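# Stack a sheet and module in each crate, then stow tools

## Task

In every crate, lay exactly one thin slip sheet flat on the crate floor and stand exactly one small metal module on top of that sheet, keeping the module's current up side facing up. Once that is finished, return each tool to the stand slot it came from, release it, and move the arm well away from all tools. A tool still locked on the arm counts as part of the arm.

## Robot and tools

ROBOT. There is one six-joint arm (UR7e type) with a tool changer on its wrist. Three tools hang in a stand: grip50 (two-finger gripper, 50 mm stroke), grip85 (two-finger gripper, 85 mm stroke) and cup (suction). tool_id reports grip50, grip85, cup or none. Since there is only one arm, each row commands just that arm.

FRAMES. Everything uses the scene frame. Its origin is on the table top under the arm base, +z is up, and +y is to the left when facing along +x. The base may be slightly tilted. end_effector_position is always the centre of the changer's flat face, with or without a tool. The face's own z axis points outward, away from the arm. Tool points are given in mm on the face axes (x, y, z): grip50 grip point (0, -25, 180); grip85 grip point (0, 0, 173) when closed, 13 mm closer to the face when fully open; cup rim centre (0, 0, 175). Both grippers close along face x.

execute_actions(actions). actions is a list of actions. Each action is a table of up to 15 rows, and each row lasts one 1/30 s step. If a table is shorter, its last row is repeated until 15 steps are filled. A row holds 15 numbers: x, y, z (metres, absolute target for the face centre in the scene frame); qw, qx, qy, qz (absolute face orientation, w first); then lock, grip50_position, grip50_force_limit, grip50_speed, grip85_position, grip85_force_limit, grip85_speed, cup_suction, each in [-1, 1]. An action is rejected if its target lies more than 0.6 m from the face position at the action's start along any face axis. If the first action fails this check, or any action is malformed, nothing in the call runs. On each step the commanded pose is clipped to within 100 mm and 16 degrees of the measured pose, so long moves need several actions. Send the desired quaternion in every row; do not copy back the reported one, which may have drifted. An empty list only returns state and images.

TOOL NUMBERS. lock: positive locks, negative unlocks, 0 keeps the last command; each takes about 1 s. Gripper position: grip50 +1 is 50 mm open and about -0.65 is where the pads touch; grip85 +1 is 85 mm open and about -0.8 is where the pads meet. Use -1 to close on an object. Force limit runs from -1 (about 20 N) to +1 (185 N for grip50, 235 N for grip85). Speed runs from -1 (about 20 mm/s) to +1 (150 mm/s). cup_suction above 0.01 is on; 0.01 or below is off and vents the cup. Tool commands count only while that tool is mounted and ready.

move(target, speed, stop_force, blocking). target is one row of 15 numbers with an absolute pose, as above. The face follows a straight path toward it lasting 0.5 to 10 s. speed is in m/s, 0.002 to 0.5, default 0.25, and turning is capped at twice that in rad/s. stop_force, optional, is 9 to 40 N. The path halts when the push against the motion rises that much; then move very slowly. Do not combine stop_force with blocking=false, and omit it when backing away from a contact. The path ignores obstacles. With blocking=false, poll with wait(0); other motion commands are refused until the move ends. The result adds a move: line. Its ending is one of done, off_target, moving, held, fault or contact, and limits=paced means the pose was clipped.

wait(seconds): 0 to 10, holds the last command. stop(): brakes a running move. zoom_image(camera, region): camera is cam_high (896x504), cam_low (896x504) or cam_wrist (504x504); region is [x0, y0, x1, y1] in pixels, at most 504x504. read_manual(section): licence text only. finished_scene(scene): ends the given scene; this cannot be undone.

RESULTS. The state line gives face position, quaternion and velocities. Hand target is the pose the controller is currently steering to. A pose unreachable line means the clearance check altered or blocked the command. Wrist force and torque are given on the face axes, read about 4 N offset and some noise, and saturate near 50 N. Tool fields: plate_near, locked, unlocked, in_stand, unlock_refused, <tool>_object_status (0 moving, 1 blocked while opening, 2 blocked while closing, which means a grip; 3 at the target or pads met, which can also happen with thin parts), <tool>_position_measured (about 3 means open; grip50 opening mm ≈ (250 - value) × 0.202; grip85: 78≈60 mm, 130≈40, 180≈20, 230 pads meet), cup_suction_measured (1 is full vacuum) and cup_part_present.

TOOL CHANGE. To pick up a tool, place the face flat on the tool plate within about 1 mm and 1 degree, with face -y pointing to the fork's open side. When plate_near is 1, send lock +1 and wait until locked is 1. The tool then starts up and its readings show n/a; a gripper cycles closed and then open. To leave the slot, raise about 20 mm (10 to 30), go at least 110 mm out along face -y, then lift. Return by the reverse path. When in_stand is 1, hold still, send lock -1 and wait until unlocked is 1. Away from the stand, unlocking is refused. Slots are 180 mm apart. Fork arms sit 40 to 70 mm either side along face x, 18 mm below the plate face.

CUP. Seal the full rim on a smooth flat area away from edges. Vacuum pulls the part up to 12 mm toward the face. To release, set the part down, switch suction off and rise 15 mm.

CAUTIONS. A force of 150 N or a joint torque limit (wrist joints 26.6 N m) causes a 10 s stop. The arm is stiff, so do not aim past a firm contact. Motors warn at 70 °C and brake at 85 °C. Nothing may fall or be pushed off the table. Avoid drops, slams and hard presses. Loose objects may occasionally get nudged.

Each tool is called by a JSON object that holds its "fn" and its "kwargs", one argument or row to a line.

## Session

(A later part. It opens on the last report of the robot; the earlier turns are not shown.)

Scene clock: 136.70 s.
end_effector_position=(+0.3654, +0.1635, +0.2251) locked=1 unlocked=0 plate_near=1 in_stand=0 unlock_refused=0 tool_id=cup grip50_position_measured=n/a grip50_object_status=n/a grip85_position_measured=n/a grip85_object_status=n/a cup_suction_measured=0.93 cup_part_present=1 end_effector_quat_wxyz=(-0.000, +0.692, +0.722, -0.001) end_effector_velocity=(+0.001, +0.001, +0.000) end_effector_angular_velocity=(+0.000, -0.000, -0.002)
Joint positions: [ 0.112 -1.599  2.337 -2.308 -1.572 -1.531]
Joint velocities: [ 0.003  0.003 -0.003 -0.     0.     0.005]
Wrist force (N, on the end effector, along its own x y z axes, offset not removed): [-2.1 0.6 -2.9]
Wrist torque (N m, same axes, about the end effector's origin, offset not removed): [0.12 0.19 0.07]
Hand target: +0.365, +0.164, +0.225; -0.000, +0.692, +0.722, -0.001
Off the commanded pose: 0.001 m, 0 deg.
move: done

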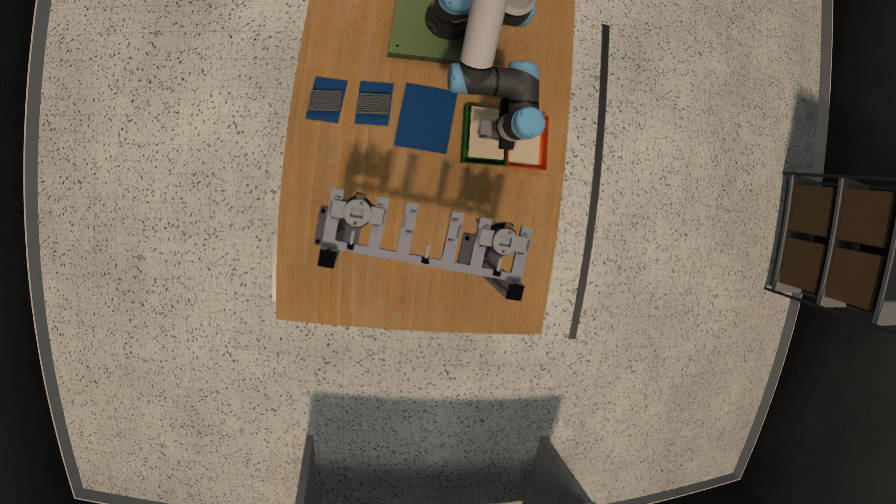

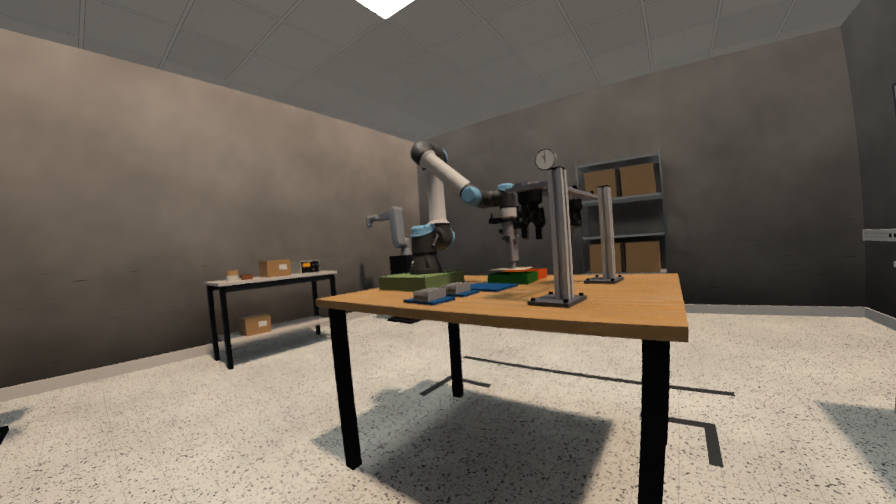

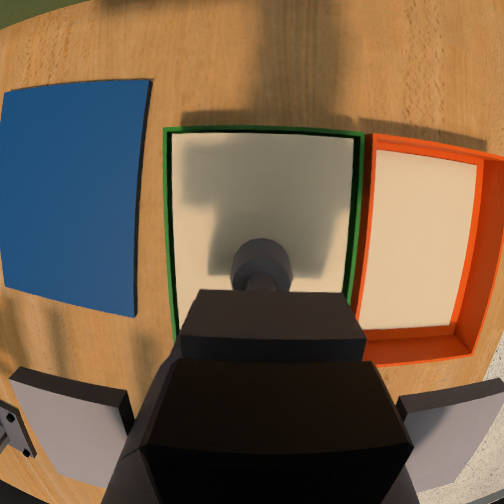

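{"fn": "move", "kwargs": {
  "target": [0.371,0.165,0.205,0,0.692,0.722,0,0,1,0,0,1,-0.5,0,1],
  "speed": 0.03
}}

{"fn": "move", "kwargs": {
  "target": [0.371,0.165,0.17,0,0.692,0.722,0,0,1,0,0,1,-0.5,0,1],
  "speed": 0.025
}}

{"fn": "execute_actions", "kwargs": {
  "actions": [
    [[0.371,0.165,0.17,0,0.692,0.722,0,0,1,0,0,1,-0.5,0,0]]
  ]
}}

{"fn": "move", "kwargs": {
  "target": [0.371,0.165,0.24,0,0.692,0.722,0,0,1,0,0,1,-0.5,0,0],
  "speed": 0.06
}}

{"fn": "move", "kwargs": {
  "target": [0.49,-0.003,0.38,0,0.742,0.67,0,0,1,0,0,1,-0.5,0,0]
}}

{"fn": "move", "kwargs": {
  "target": [0.6355,-0.0182,0.38,0,0.742,0.67,0,0,1,0,0,1,-0.5,0,0],
  "speed": 0.1
}}

{"fn": "move", "kwargs": {
  "target": [0.6355,-0.0182,0.361,0,0.742,0.67,0,0,1,0,0,1,-0.5,0,0],
  "speed": 0.015
}}

{"fn": "execute_actions", "kwargs": {
  "actions": [
    [[0.6355,-0.0182,0.361,0,0.742,0.67,0,-1,1,0,0,1,-0.5,0,0]],
    [[0.6355,-0.0182,0.361,0,0.742,0.67,0,-1,1,0,0,1,-0.5,0,0]],
    [[0.6355,-0.0182,0.361,0,0.742,0.67,0,-1,1,0,0,1,-0.5,0,0]]
  ]
}}

{"fn": "move", "kwargs": {
  "target": [0.6355,-0.0182,0.388,0,0.742,0.67,0,0,1,0,0,1,-0.5,0,0],
  "speed": 0.03
}}

Scene clock: 141.37 s.
end_effector_position=(+0.3709, +0.1650, +0.2052) locked=1 unlocked=0 plate_near=1 in_stand=0 unlock_refused=0 tool_id=cup grip50_position_measured=n/a grip50_object_status=n/a grip85_position_measured=n/a grip85_object_status=n/a cup_suction_measured=0.93 cup_part_present=1 end_effector_quat_wxyz=(-0.000, +0.692, +0.722, -0.000) end_effector_velocity=(+0.001, -0.000, -0.001) end_effector_angular_velocity=(+0.000, -0.001, -0.001)
Joint positions: [ 0.114 -1.539  2.349 -2.38  -1.571 -1.529]
Joint velocities: [-0.001  0.004  0.001 -0.006  0.    -0.   ]
Wrist force (N, on the end effector, along its own x y z axes, offset not removed): [-1.2 3.2 -1.2]
Wrist torque (N m, same axes, about the end effector's origin, offset not removed): [0.31 0.06 0.10]
Hand target: +0.371, +0.165, +0.205; -0.000, +0.692, +0.722, -0.000
Off the commanded pose: 0.000 m, 0 deg.
move: done

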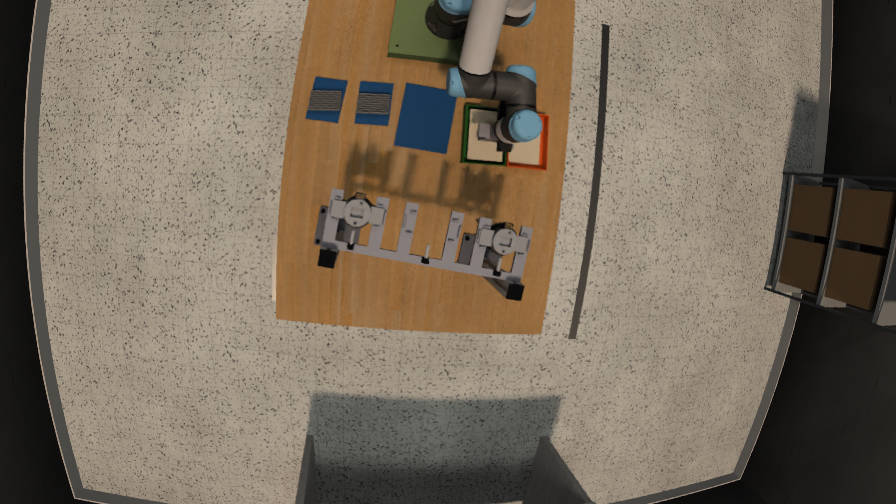

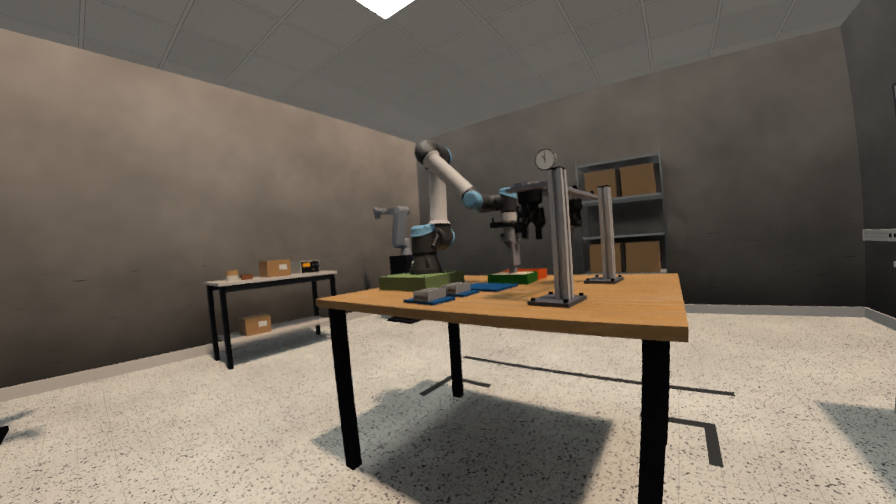

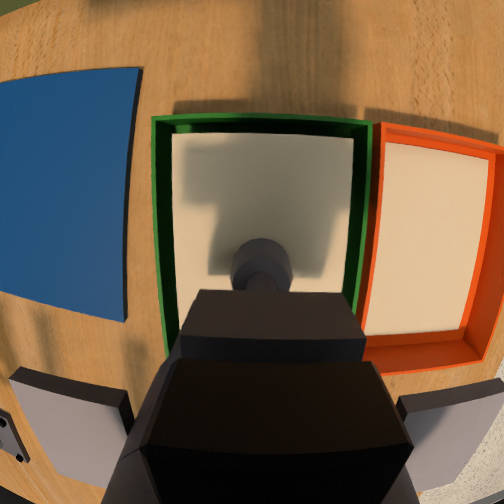

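Scene clock: 143.07 s.
end_effector_position=(+0.3710, +0.1650, +0.1702) locked=1 unlocked=0 plate_near=1 in_stand=0 unlock_refused=0 tool_id=cup grip50_position_measured=n/a grip50_object_status=n/a grip85_position_measured=n/a grip85_object_status=n/a cup_suction_measured=0.93 cup_part_present=1 end_effector_quat_wxyz=(-0.000, +0.692, +0.722, -0.000) end_effector_velocity=(+0.000, -0.000, -0.002) end_effector_angular_velocity=(+0.000, +0.000, -0.000)
Joint positions: [ 0.114 -1.449  2.386 -2.507 -1.571 -1.529]
Joint velocities: [-0.     0.006  0.002 -0.007  0.    -0.   ]
Wrist force (N, on the end effector, along its own x y z axes, offset not removed): [-1.4 0.1 -2.5]
Wrist torque (N m, same axes, about the end effector's origin, offset not removed): [0.15 0.13 -0.01]
Hand target: +0.371, +0.165, +0.170; -0.000, +0.692, +0.722, -0.000
Off the commanded pose: 0.000 m, 0 deg.
move: done

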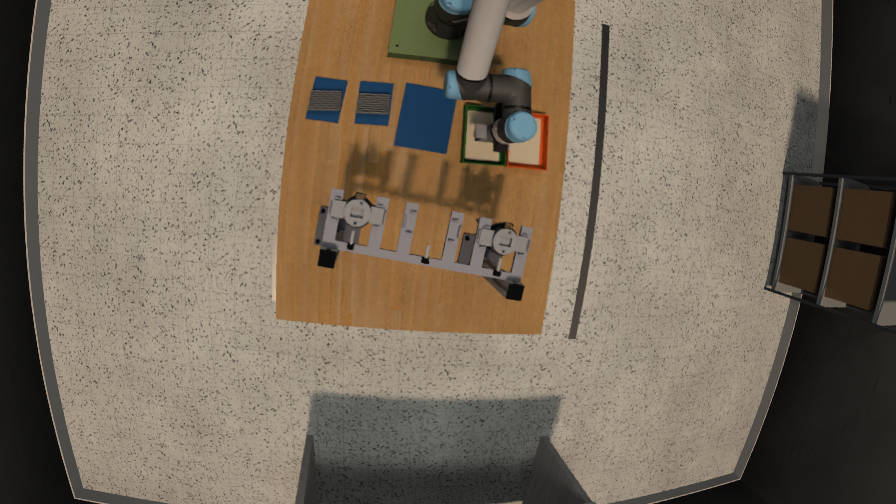

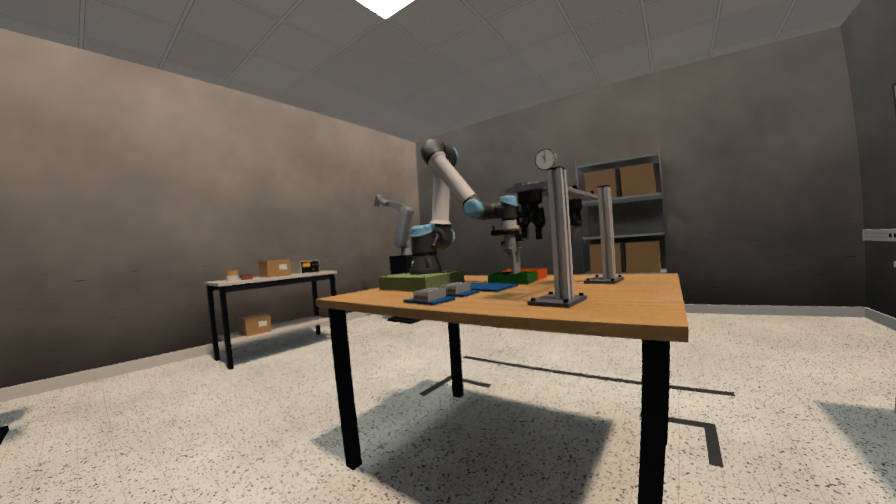

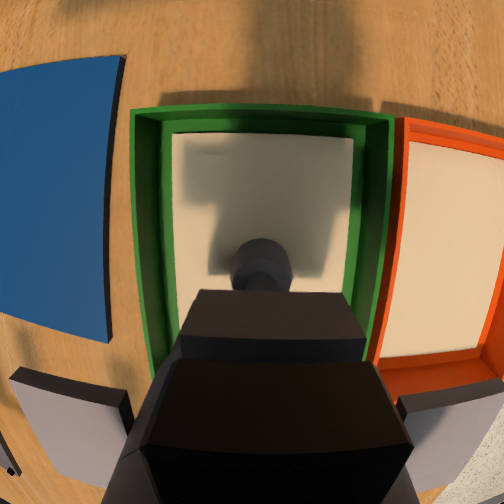

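Scene clock: 143.57 s.
end_effector_position=(+0.3710, +0.1650, +0.1700) locked=1 unlocked=0 plate_near=1 in_stand=0 unlock_refused=0 tool_id=cup grip50_position_measured=n/a grip50_object_status=n/a grip85_position_measured=n/a grip85_object_status=n/a cup_suction_measured=0.00 cup_part_present=0 end_effector_quat_wxyz=(+0.000, +0.692, +0.722, +0.000) end_effector_velocity=(-0.000, -0.000, -0.000) end_effector_angular_velocity=(+0.000, +0.000, +0.001)
Joint positions: [ 0.114 -1.448  2.386 -2.508 -1.571 -1.529]
Joint velocities: [-0.     0.     0.    -0.     0.    -0.001]
Wrist force (N, on the end effector, along its own x y z axes, offset not removed): [-1.4 2.0 -15.7]
Wrist torque (N m, same axes, about the end effector's origin, offset not removed): [0.29 -0.07 -0.08]
Hand target: +0.371, +0.165, +0.170; -0.000, +0.692, +0.722, +0.000
Off the commanded pose: 0.000 m, 0 deg.

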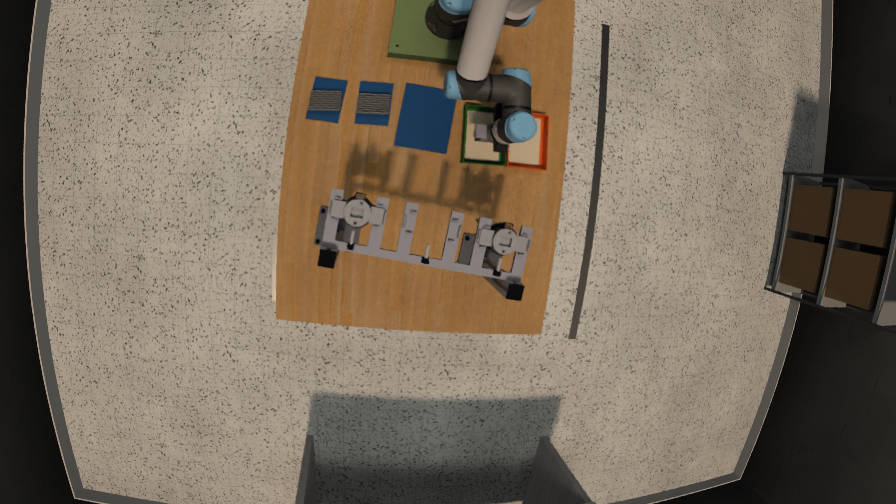

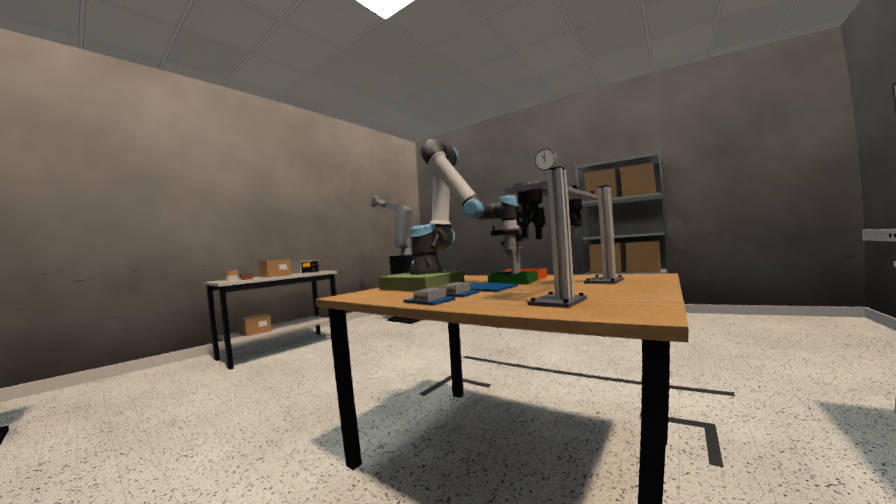

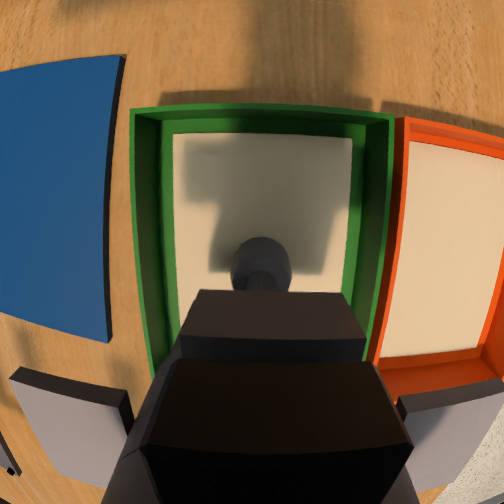

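Scene clock: 145.10 s.
end_effector_position=(+0.3710, +0.1650, +0.2397) locked=1 unlocked=0 plate_near=1 in_stand=0 unlock_refused=0 tool_id=cup grip50_position_measured=n/a grip50_object_status=n/a grip85_position_measured=n/a grip85_object_status=n/a cup_suction_measured=0.00 cup_part_present=0 end_effector_quat_wxyz=(+0.000, +0.692, +0.722, +0.000) end_effector_velocity=(-0.000, +0.000, +0.002) end_effector_angular_velocity=(+0.000, +0.001, +0.001)
Joint positions: [ 0.114 -1.615  2.304 -2.259 -1.571 -1.529]
Joint velocities: [ 0.001 -0.003 -0.003  0.008  0.     0.   ]
Wrist force (N, on the end effector, along its own x y z axes, offset not removed): [1.2 -1.0 -0.2]
Wrist torque (N m, same axes, about the end effector's origin, offset not removed): [-0.06 -0.01 0.23]
Hand target: +0.371, +0.165, +0.240; +0.000, +0.692, +0.722, +0.000
Off the commanded pose: 0.000 m, 0 deg.
move: done

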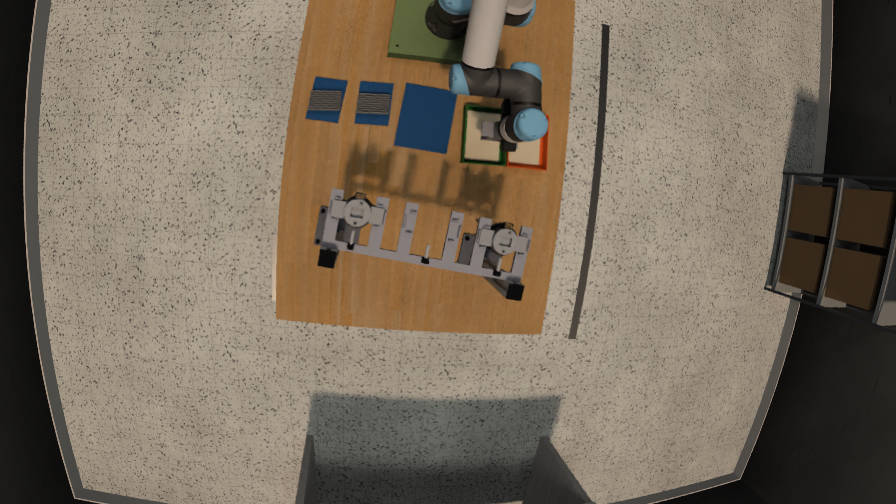

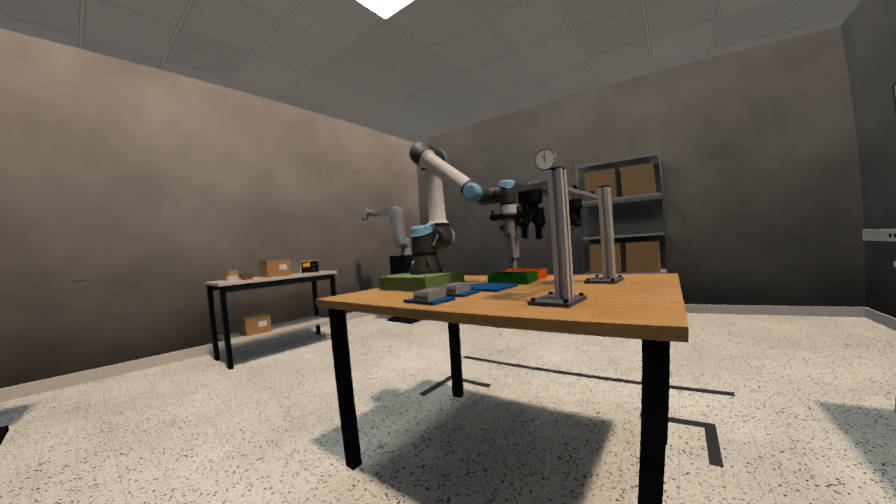

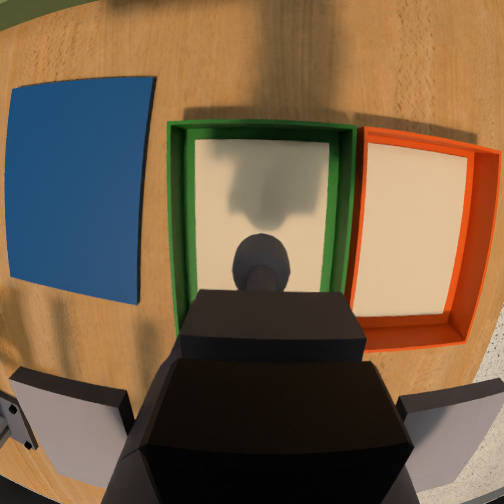

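Scene clock: 146.67 s.
end_effector_position=(+0.4904, -0.0025, +0.3799) locked=1 unlocked=0 plate_near=1 in_stand=0 unlock_refused=0 tool_id=cup grip50_position_measured=n/a grip50_object_status=n/a grip85_position_measured=n/a grip85_object_status=n/a cup_suction_measured=0.00 cup_part_present=0 end_effector_quat_wxyz=(-0.000, +0.742, +0.670, +0.001) end_effector_velocity=(+0.001, -0.001, +0.001) end_effector_angular_velocity=(-0.001, +0.000, +0.000)
Joint positions: [-0.25  -1.581  1.864 -1.854 -1.57  -1.749]
Joint velocities: [-0.001  0.002 -0.004  0.002 -0.001 -0.001]
Wrist force (N, on the end effector, along its own x y z axes, offset not removed): [0.9 -1.2 -2.5]
Wrist torque (N m, same axes, about the end effector's origin, offset not removed): [-0.01 0.03 0.05]
Hand target: +0.490, -0.003, +0.380; -0.000, +0.742, +0.670, +0.001
Off the commanded pose: 0.001 m, 0 deg.
move: done

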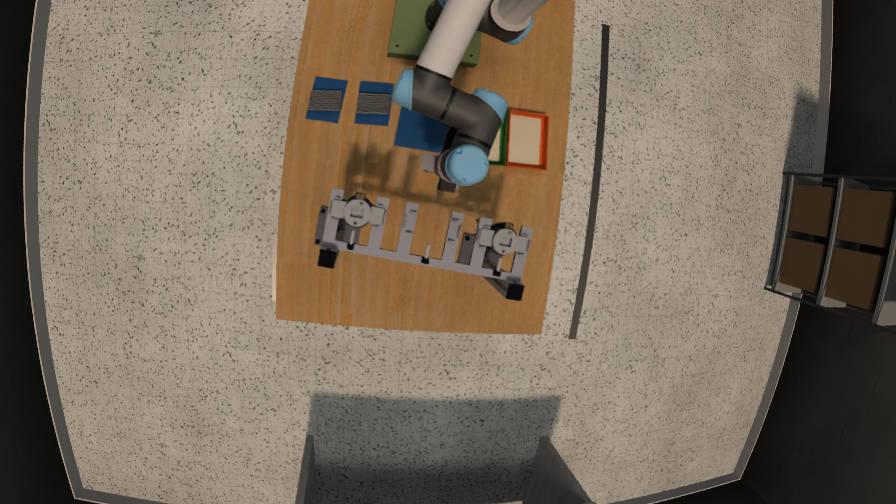

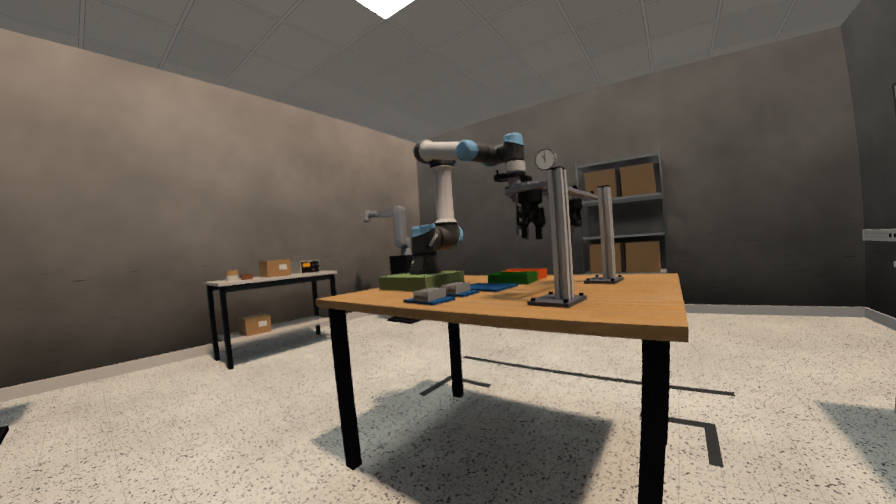

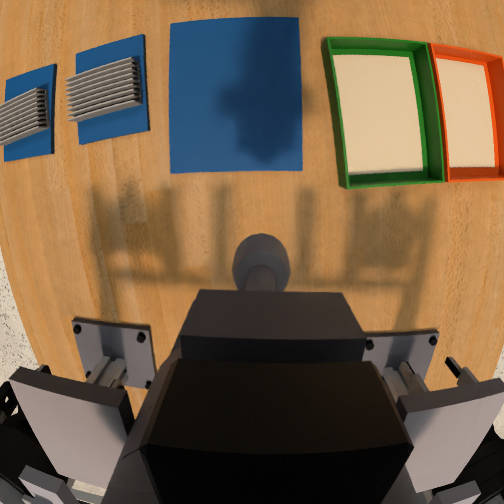

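Scene clock: 148.57 s.
end_effector_position=(+0.6354, -0.0180, +0.3801) locked=1 unlocked=0 plate_near=1 in_stand=0 unlock_refused=0 tool_id=cup grip50_position_measured=n/a grip50_object_status=n/a grip85_position_measured=n/a grip85_object_status=n/a cup_suction_measured=0.00 cup_part_present=0 end_effector_quat_wxyz=(+0.000, +0.742, +0.670, -0.000) end_effector_velocity=(+0.002, -0.001, +0.000) end_effector_angular_velocity=(-0.000, -0.000, -0.001)
Joint positions: [-0.209 -1.237  1.457 -1.791 -1.571 -1.708]
Joint velocities: [-0.001  0.004 -0.006  0.001 -0.     0.   ]
Wrist force (N, on the end effector, along its own x y z axes, offset not removed): [-3.2 2.0 -1.8]
Wrist torque (N m, same axes, about the end effector's origin, offset not removed): [0.28 0.21 0.10]
Hand target: +0.636, -0.018, +0.380; +0.000, +0.742, +0.670, -0.000
Off the commanded pose: 0.000 m, 0 deg.
move: done

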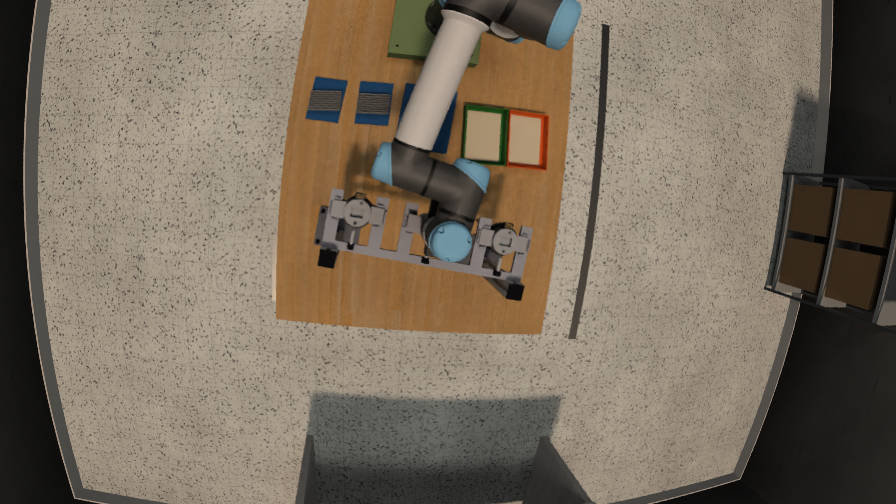

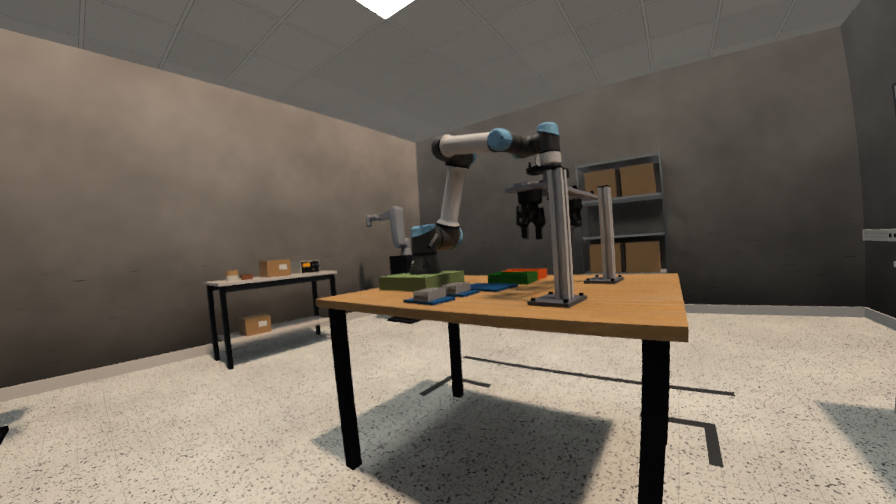

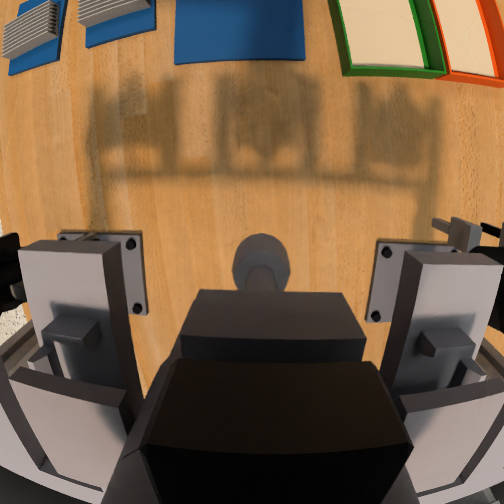

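Scene clock: 150.10 s.
end_effector_position=(+0.6355, -0.0182, +0.3611) locked=1 unlocked=0 plate_near=1 in_stand=1 unlock_refused=0 tool_id=cup grip50_position_measured=n/a grip50_object_status=n/a grip85_position_measured=n/a grip85_object_status=n/a cup_suction_measured=0.00 cup_part_present=0 end_effector_quat_wxyz=(-0.000, +0.742, +0.670, -0.000) end_effector_velocity=(+0.000, +0.000, -0.002) end_effector_angular_velocity=(-0.001, -0.000, +0.001)
Joint positions: [-0.209 -1.226  1.492 -1.837 -1.571 -1.709]
Joint velocities: [ 0.001  0.001  0.003 -0.005 -0.001 -0.   ]
Wrist force (N, on the end effector, along its own x y z axes, offset not removed): [-0.6 0.6 -1.9]
Wrist torque (N m, same axes, about the end effector's origin, offset not removed): [0.06 -0.07 0.07]
Hand target: +0.635, -0.018, +0.361; -0.000, +0.742, +0.670, -0.000
Off the commanded pose: 0.000 m, 0 deg.
move: done

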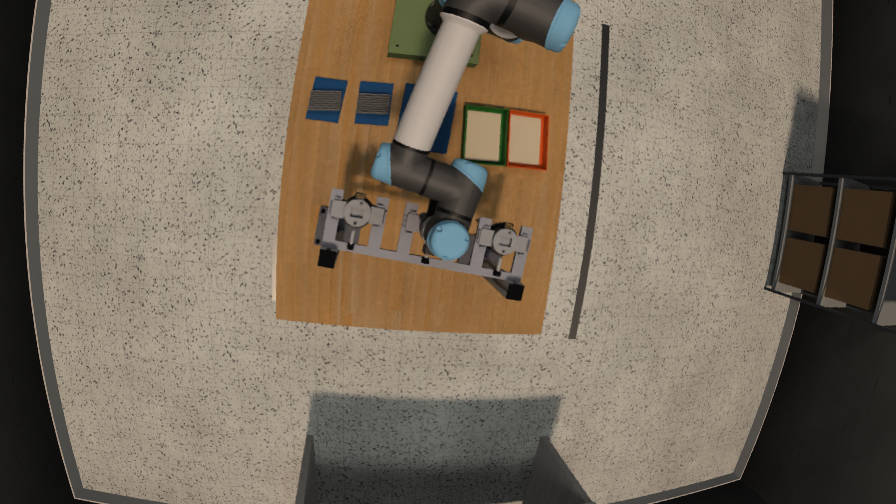

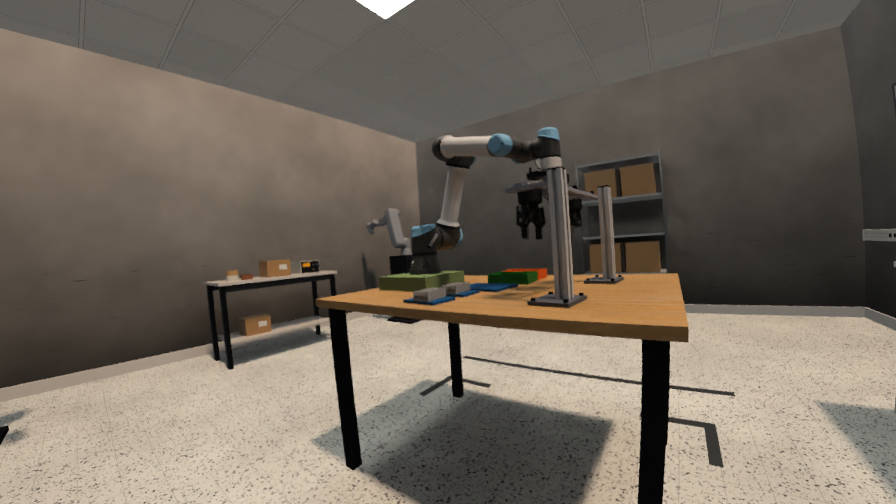

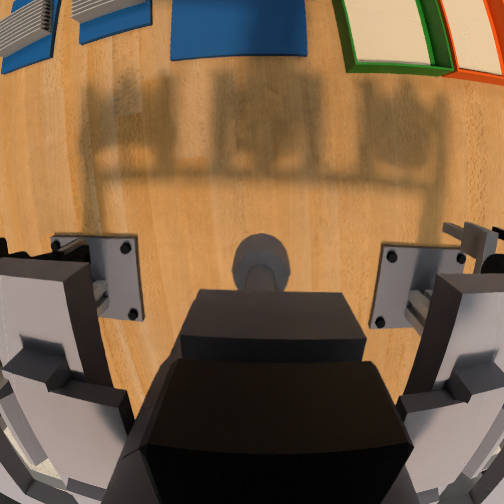

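Scene clock: 151.60 s.
end_effector_position=(+0.6355, -0.0182, +0.3610) locked=0 unlocked=1 plate_near=1 in_stand=1 unlock_refused=0 tool_id=none grip50_position_measured=n/a grip50_object_status=n/a grip85_position_measured=n/a grip85_object_status=n/a cup_suction_measured=n/a cup_part_present=n/a end_effector_quat_wxyz=(-0.000, +0.742, +0.670, +0.000) end_effector_velocity=(+0.000, -0.000, +0.000) end_effector_angular_velocity=(-0.001, -0.001, -0.002)
Joint positions: [-0.209 -1.226  1.492 -1.837 -1.571 -1.709]
Joint velocities: [-0.    -0.    -0.    -0.001 -0.     0.002]
Wrist force (N, on the end effector, along its own x y z axes, offset not removed): [-1.8 -1.5 1.9]
Wrist torque (N m, same axes, about the end effector's origin, offset not removed): [-0.04 0.10 0.14]
Hand target: +0.636, -0.018, +0.361; -0.000, +0.742, +0.670, +0.000
Off the commanded pose: 0.000 m, 0 deg.

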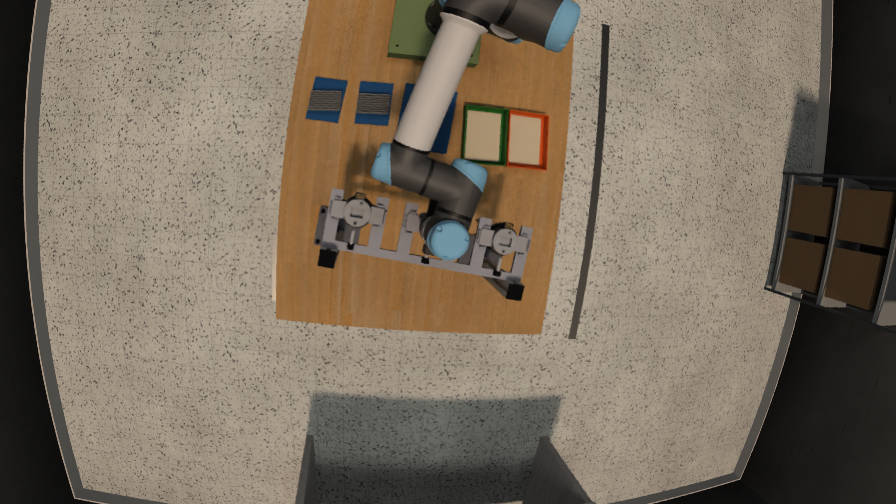

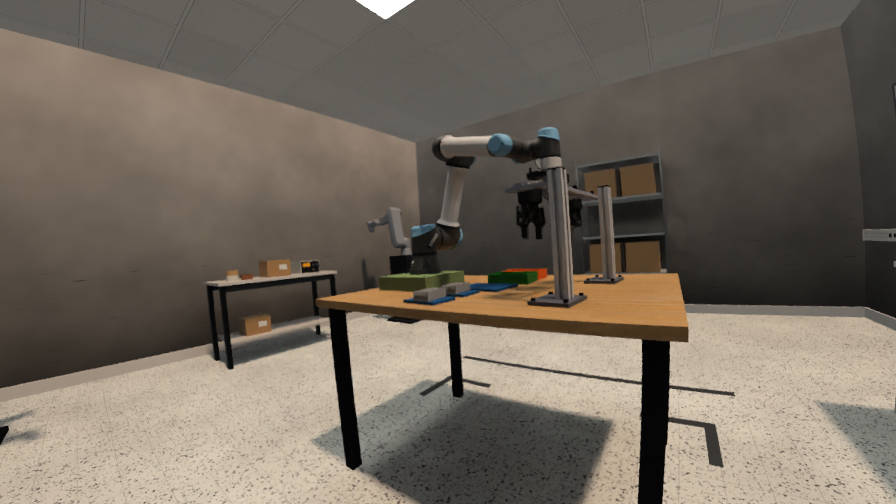

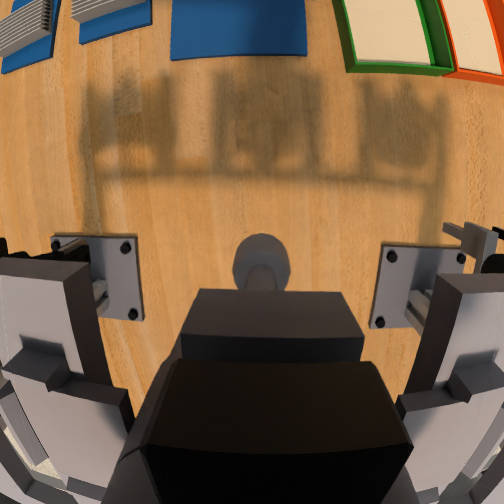

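Scene clock: 152.80 s.
end_effector_position=(+0.6355, -0.0182, +0.3878) locked=0 unlocked=1 plate_near=0 in_stand=0 unlock_refused=0 tool_id=none grip50_position_measured=n/a grip50_object_status=n/a grip85_position_measured=n/a grip85_object_status=n/a cup_suction_measured=n/a cup_part_present=n/a end_effector_quat_wxyz=(+0.000, +0.742, +0.670, +0.000) end_effector_velocity=(-0.000, +0.000, +0.002) end_effector_angular_velocity=(-0.001, +0.000, +0.000)
Joint positions: [-0.209 -1.24   1.442 -1.772 -1.571 -1.709]
Joint velocities: [ 0.001 -0.001 -0.004  0.005 -0.001  0.   ]
Wrist force (N, on the end effector, along its own x y z axes, offset not removed): [1.7 2.1 -2.3]
Wrist torque (N m, same axes, about the end effector's origin, offset not removed): [0.11 0.04 0.19]
Hand target: +0.636, -0.018, +0.388; +0.000, +0.742, +0.670, +0.000
Off the commanded pose: 0.000 m, 0 deg.
move: done

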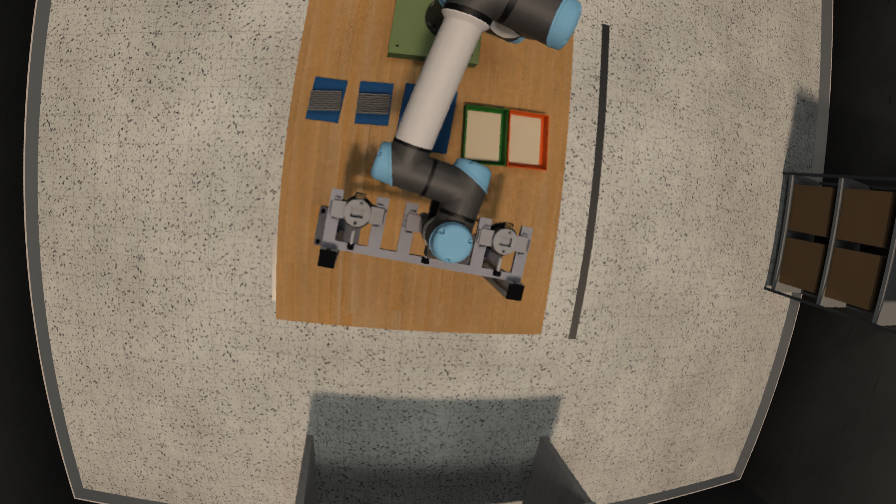

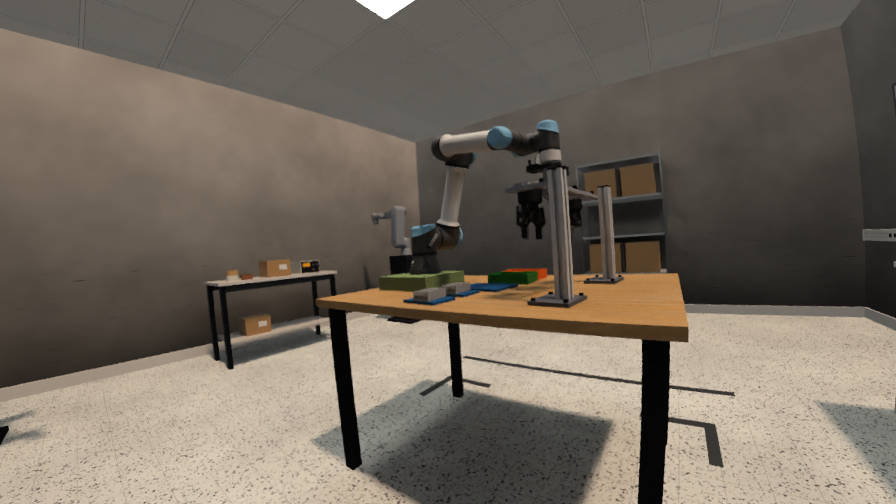

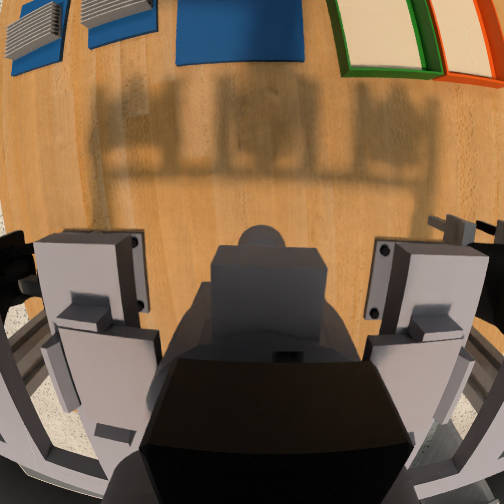

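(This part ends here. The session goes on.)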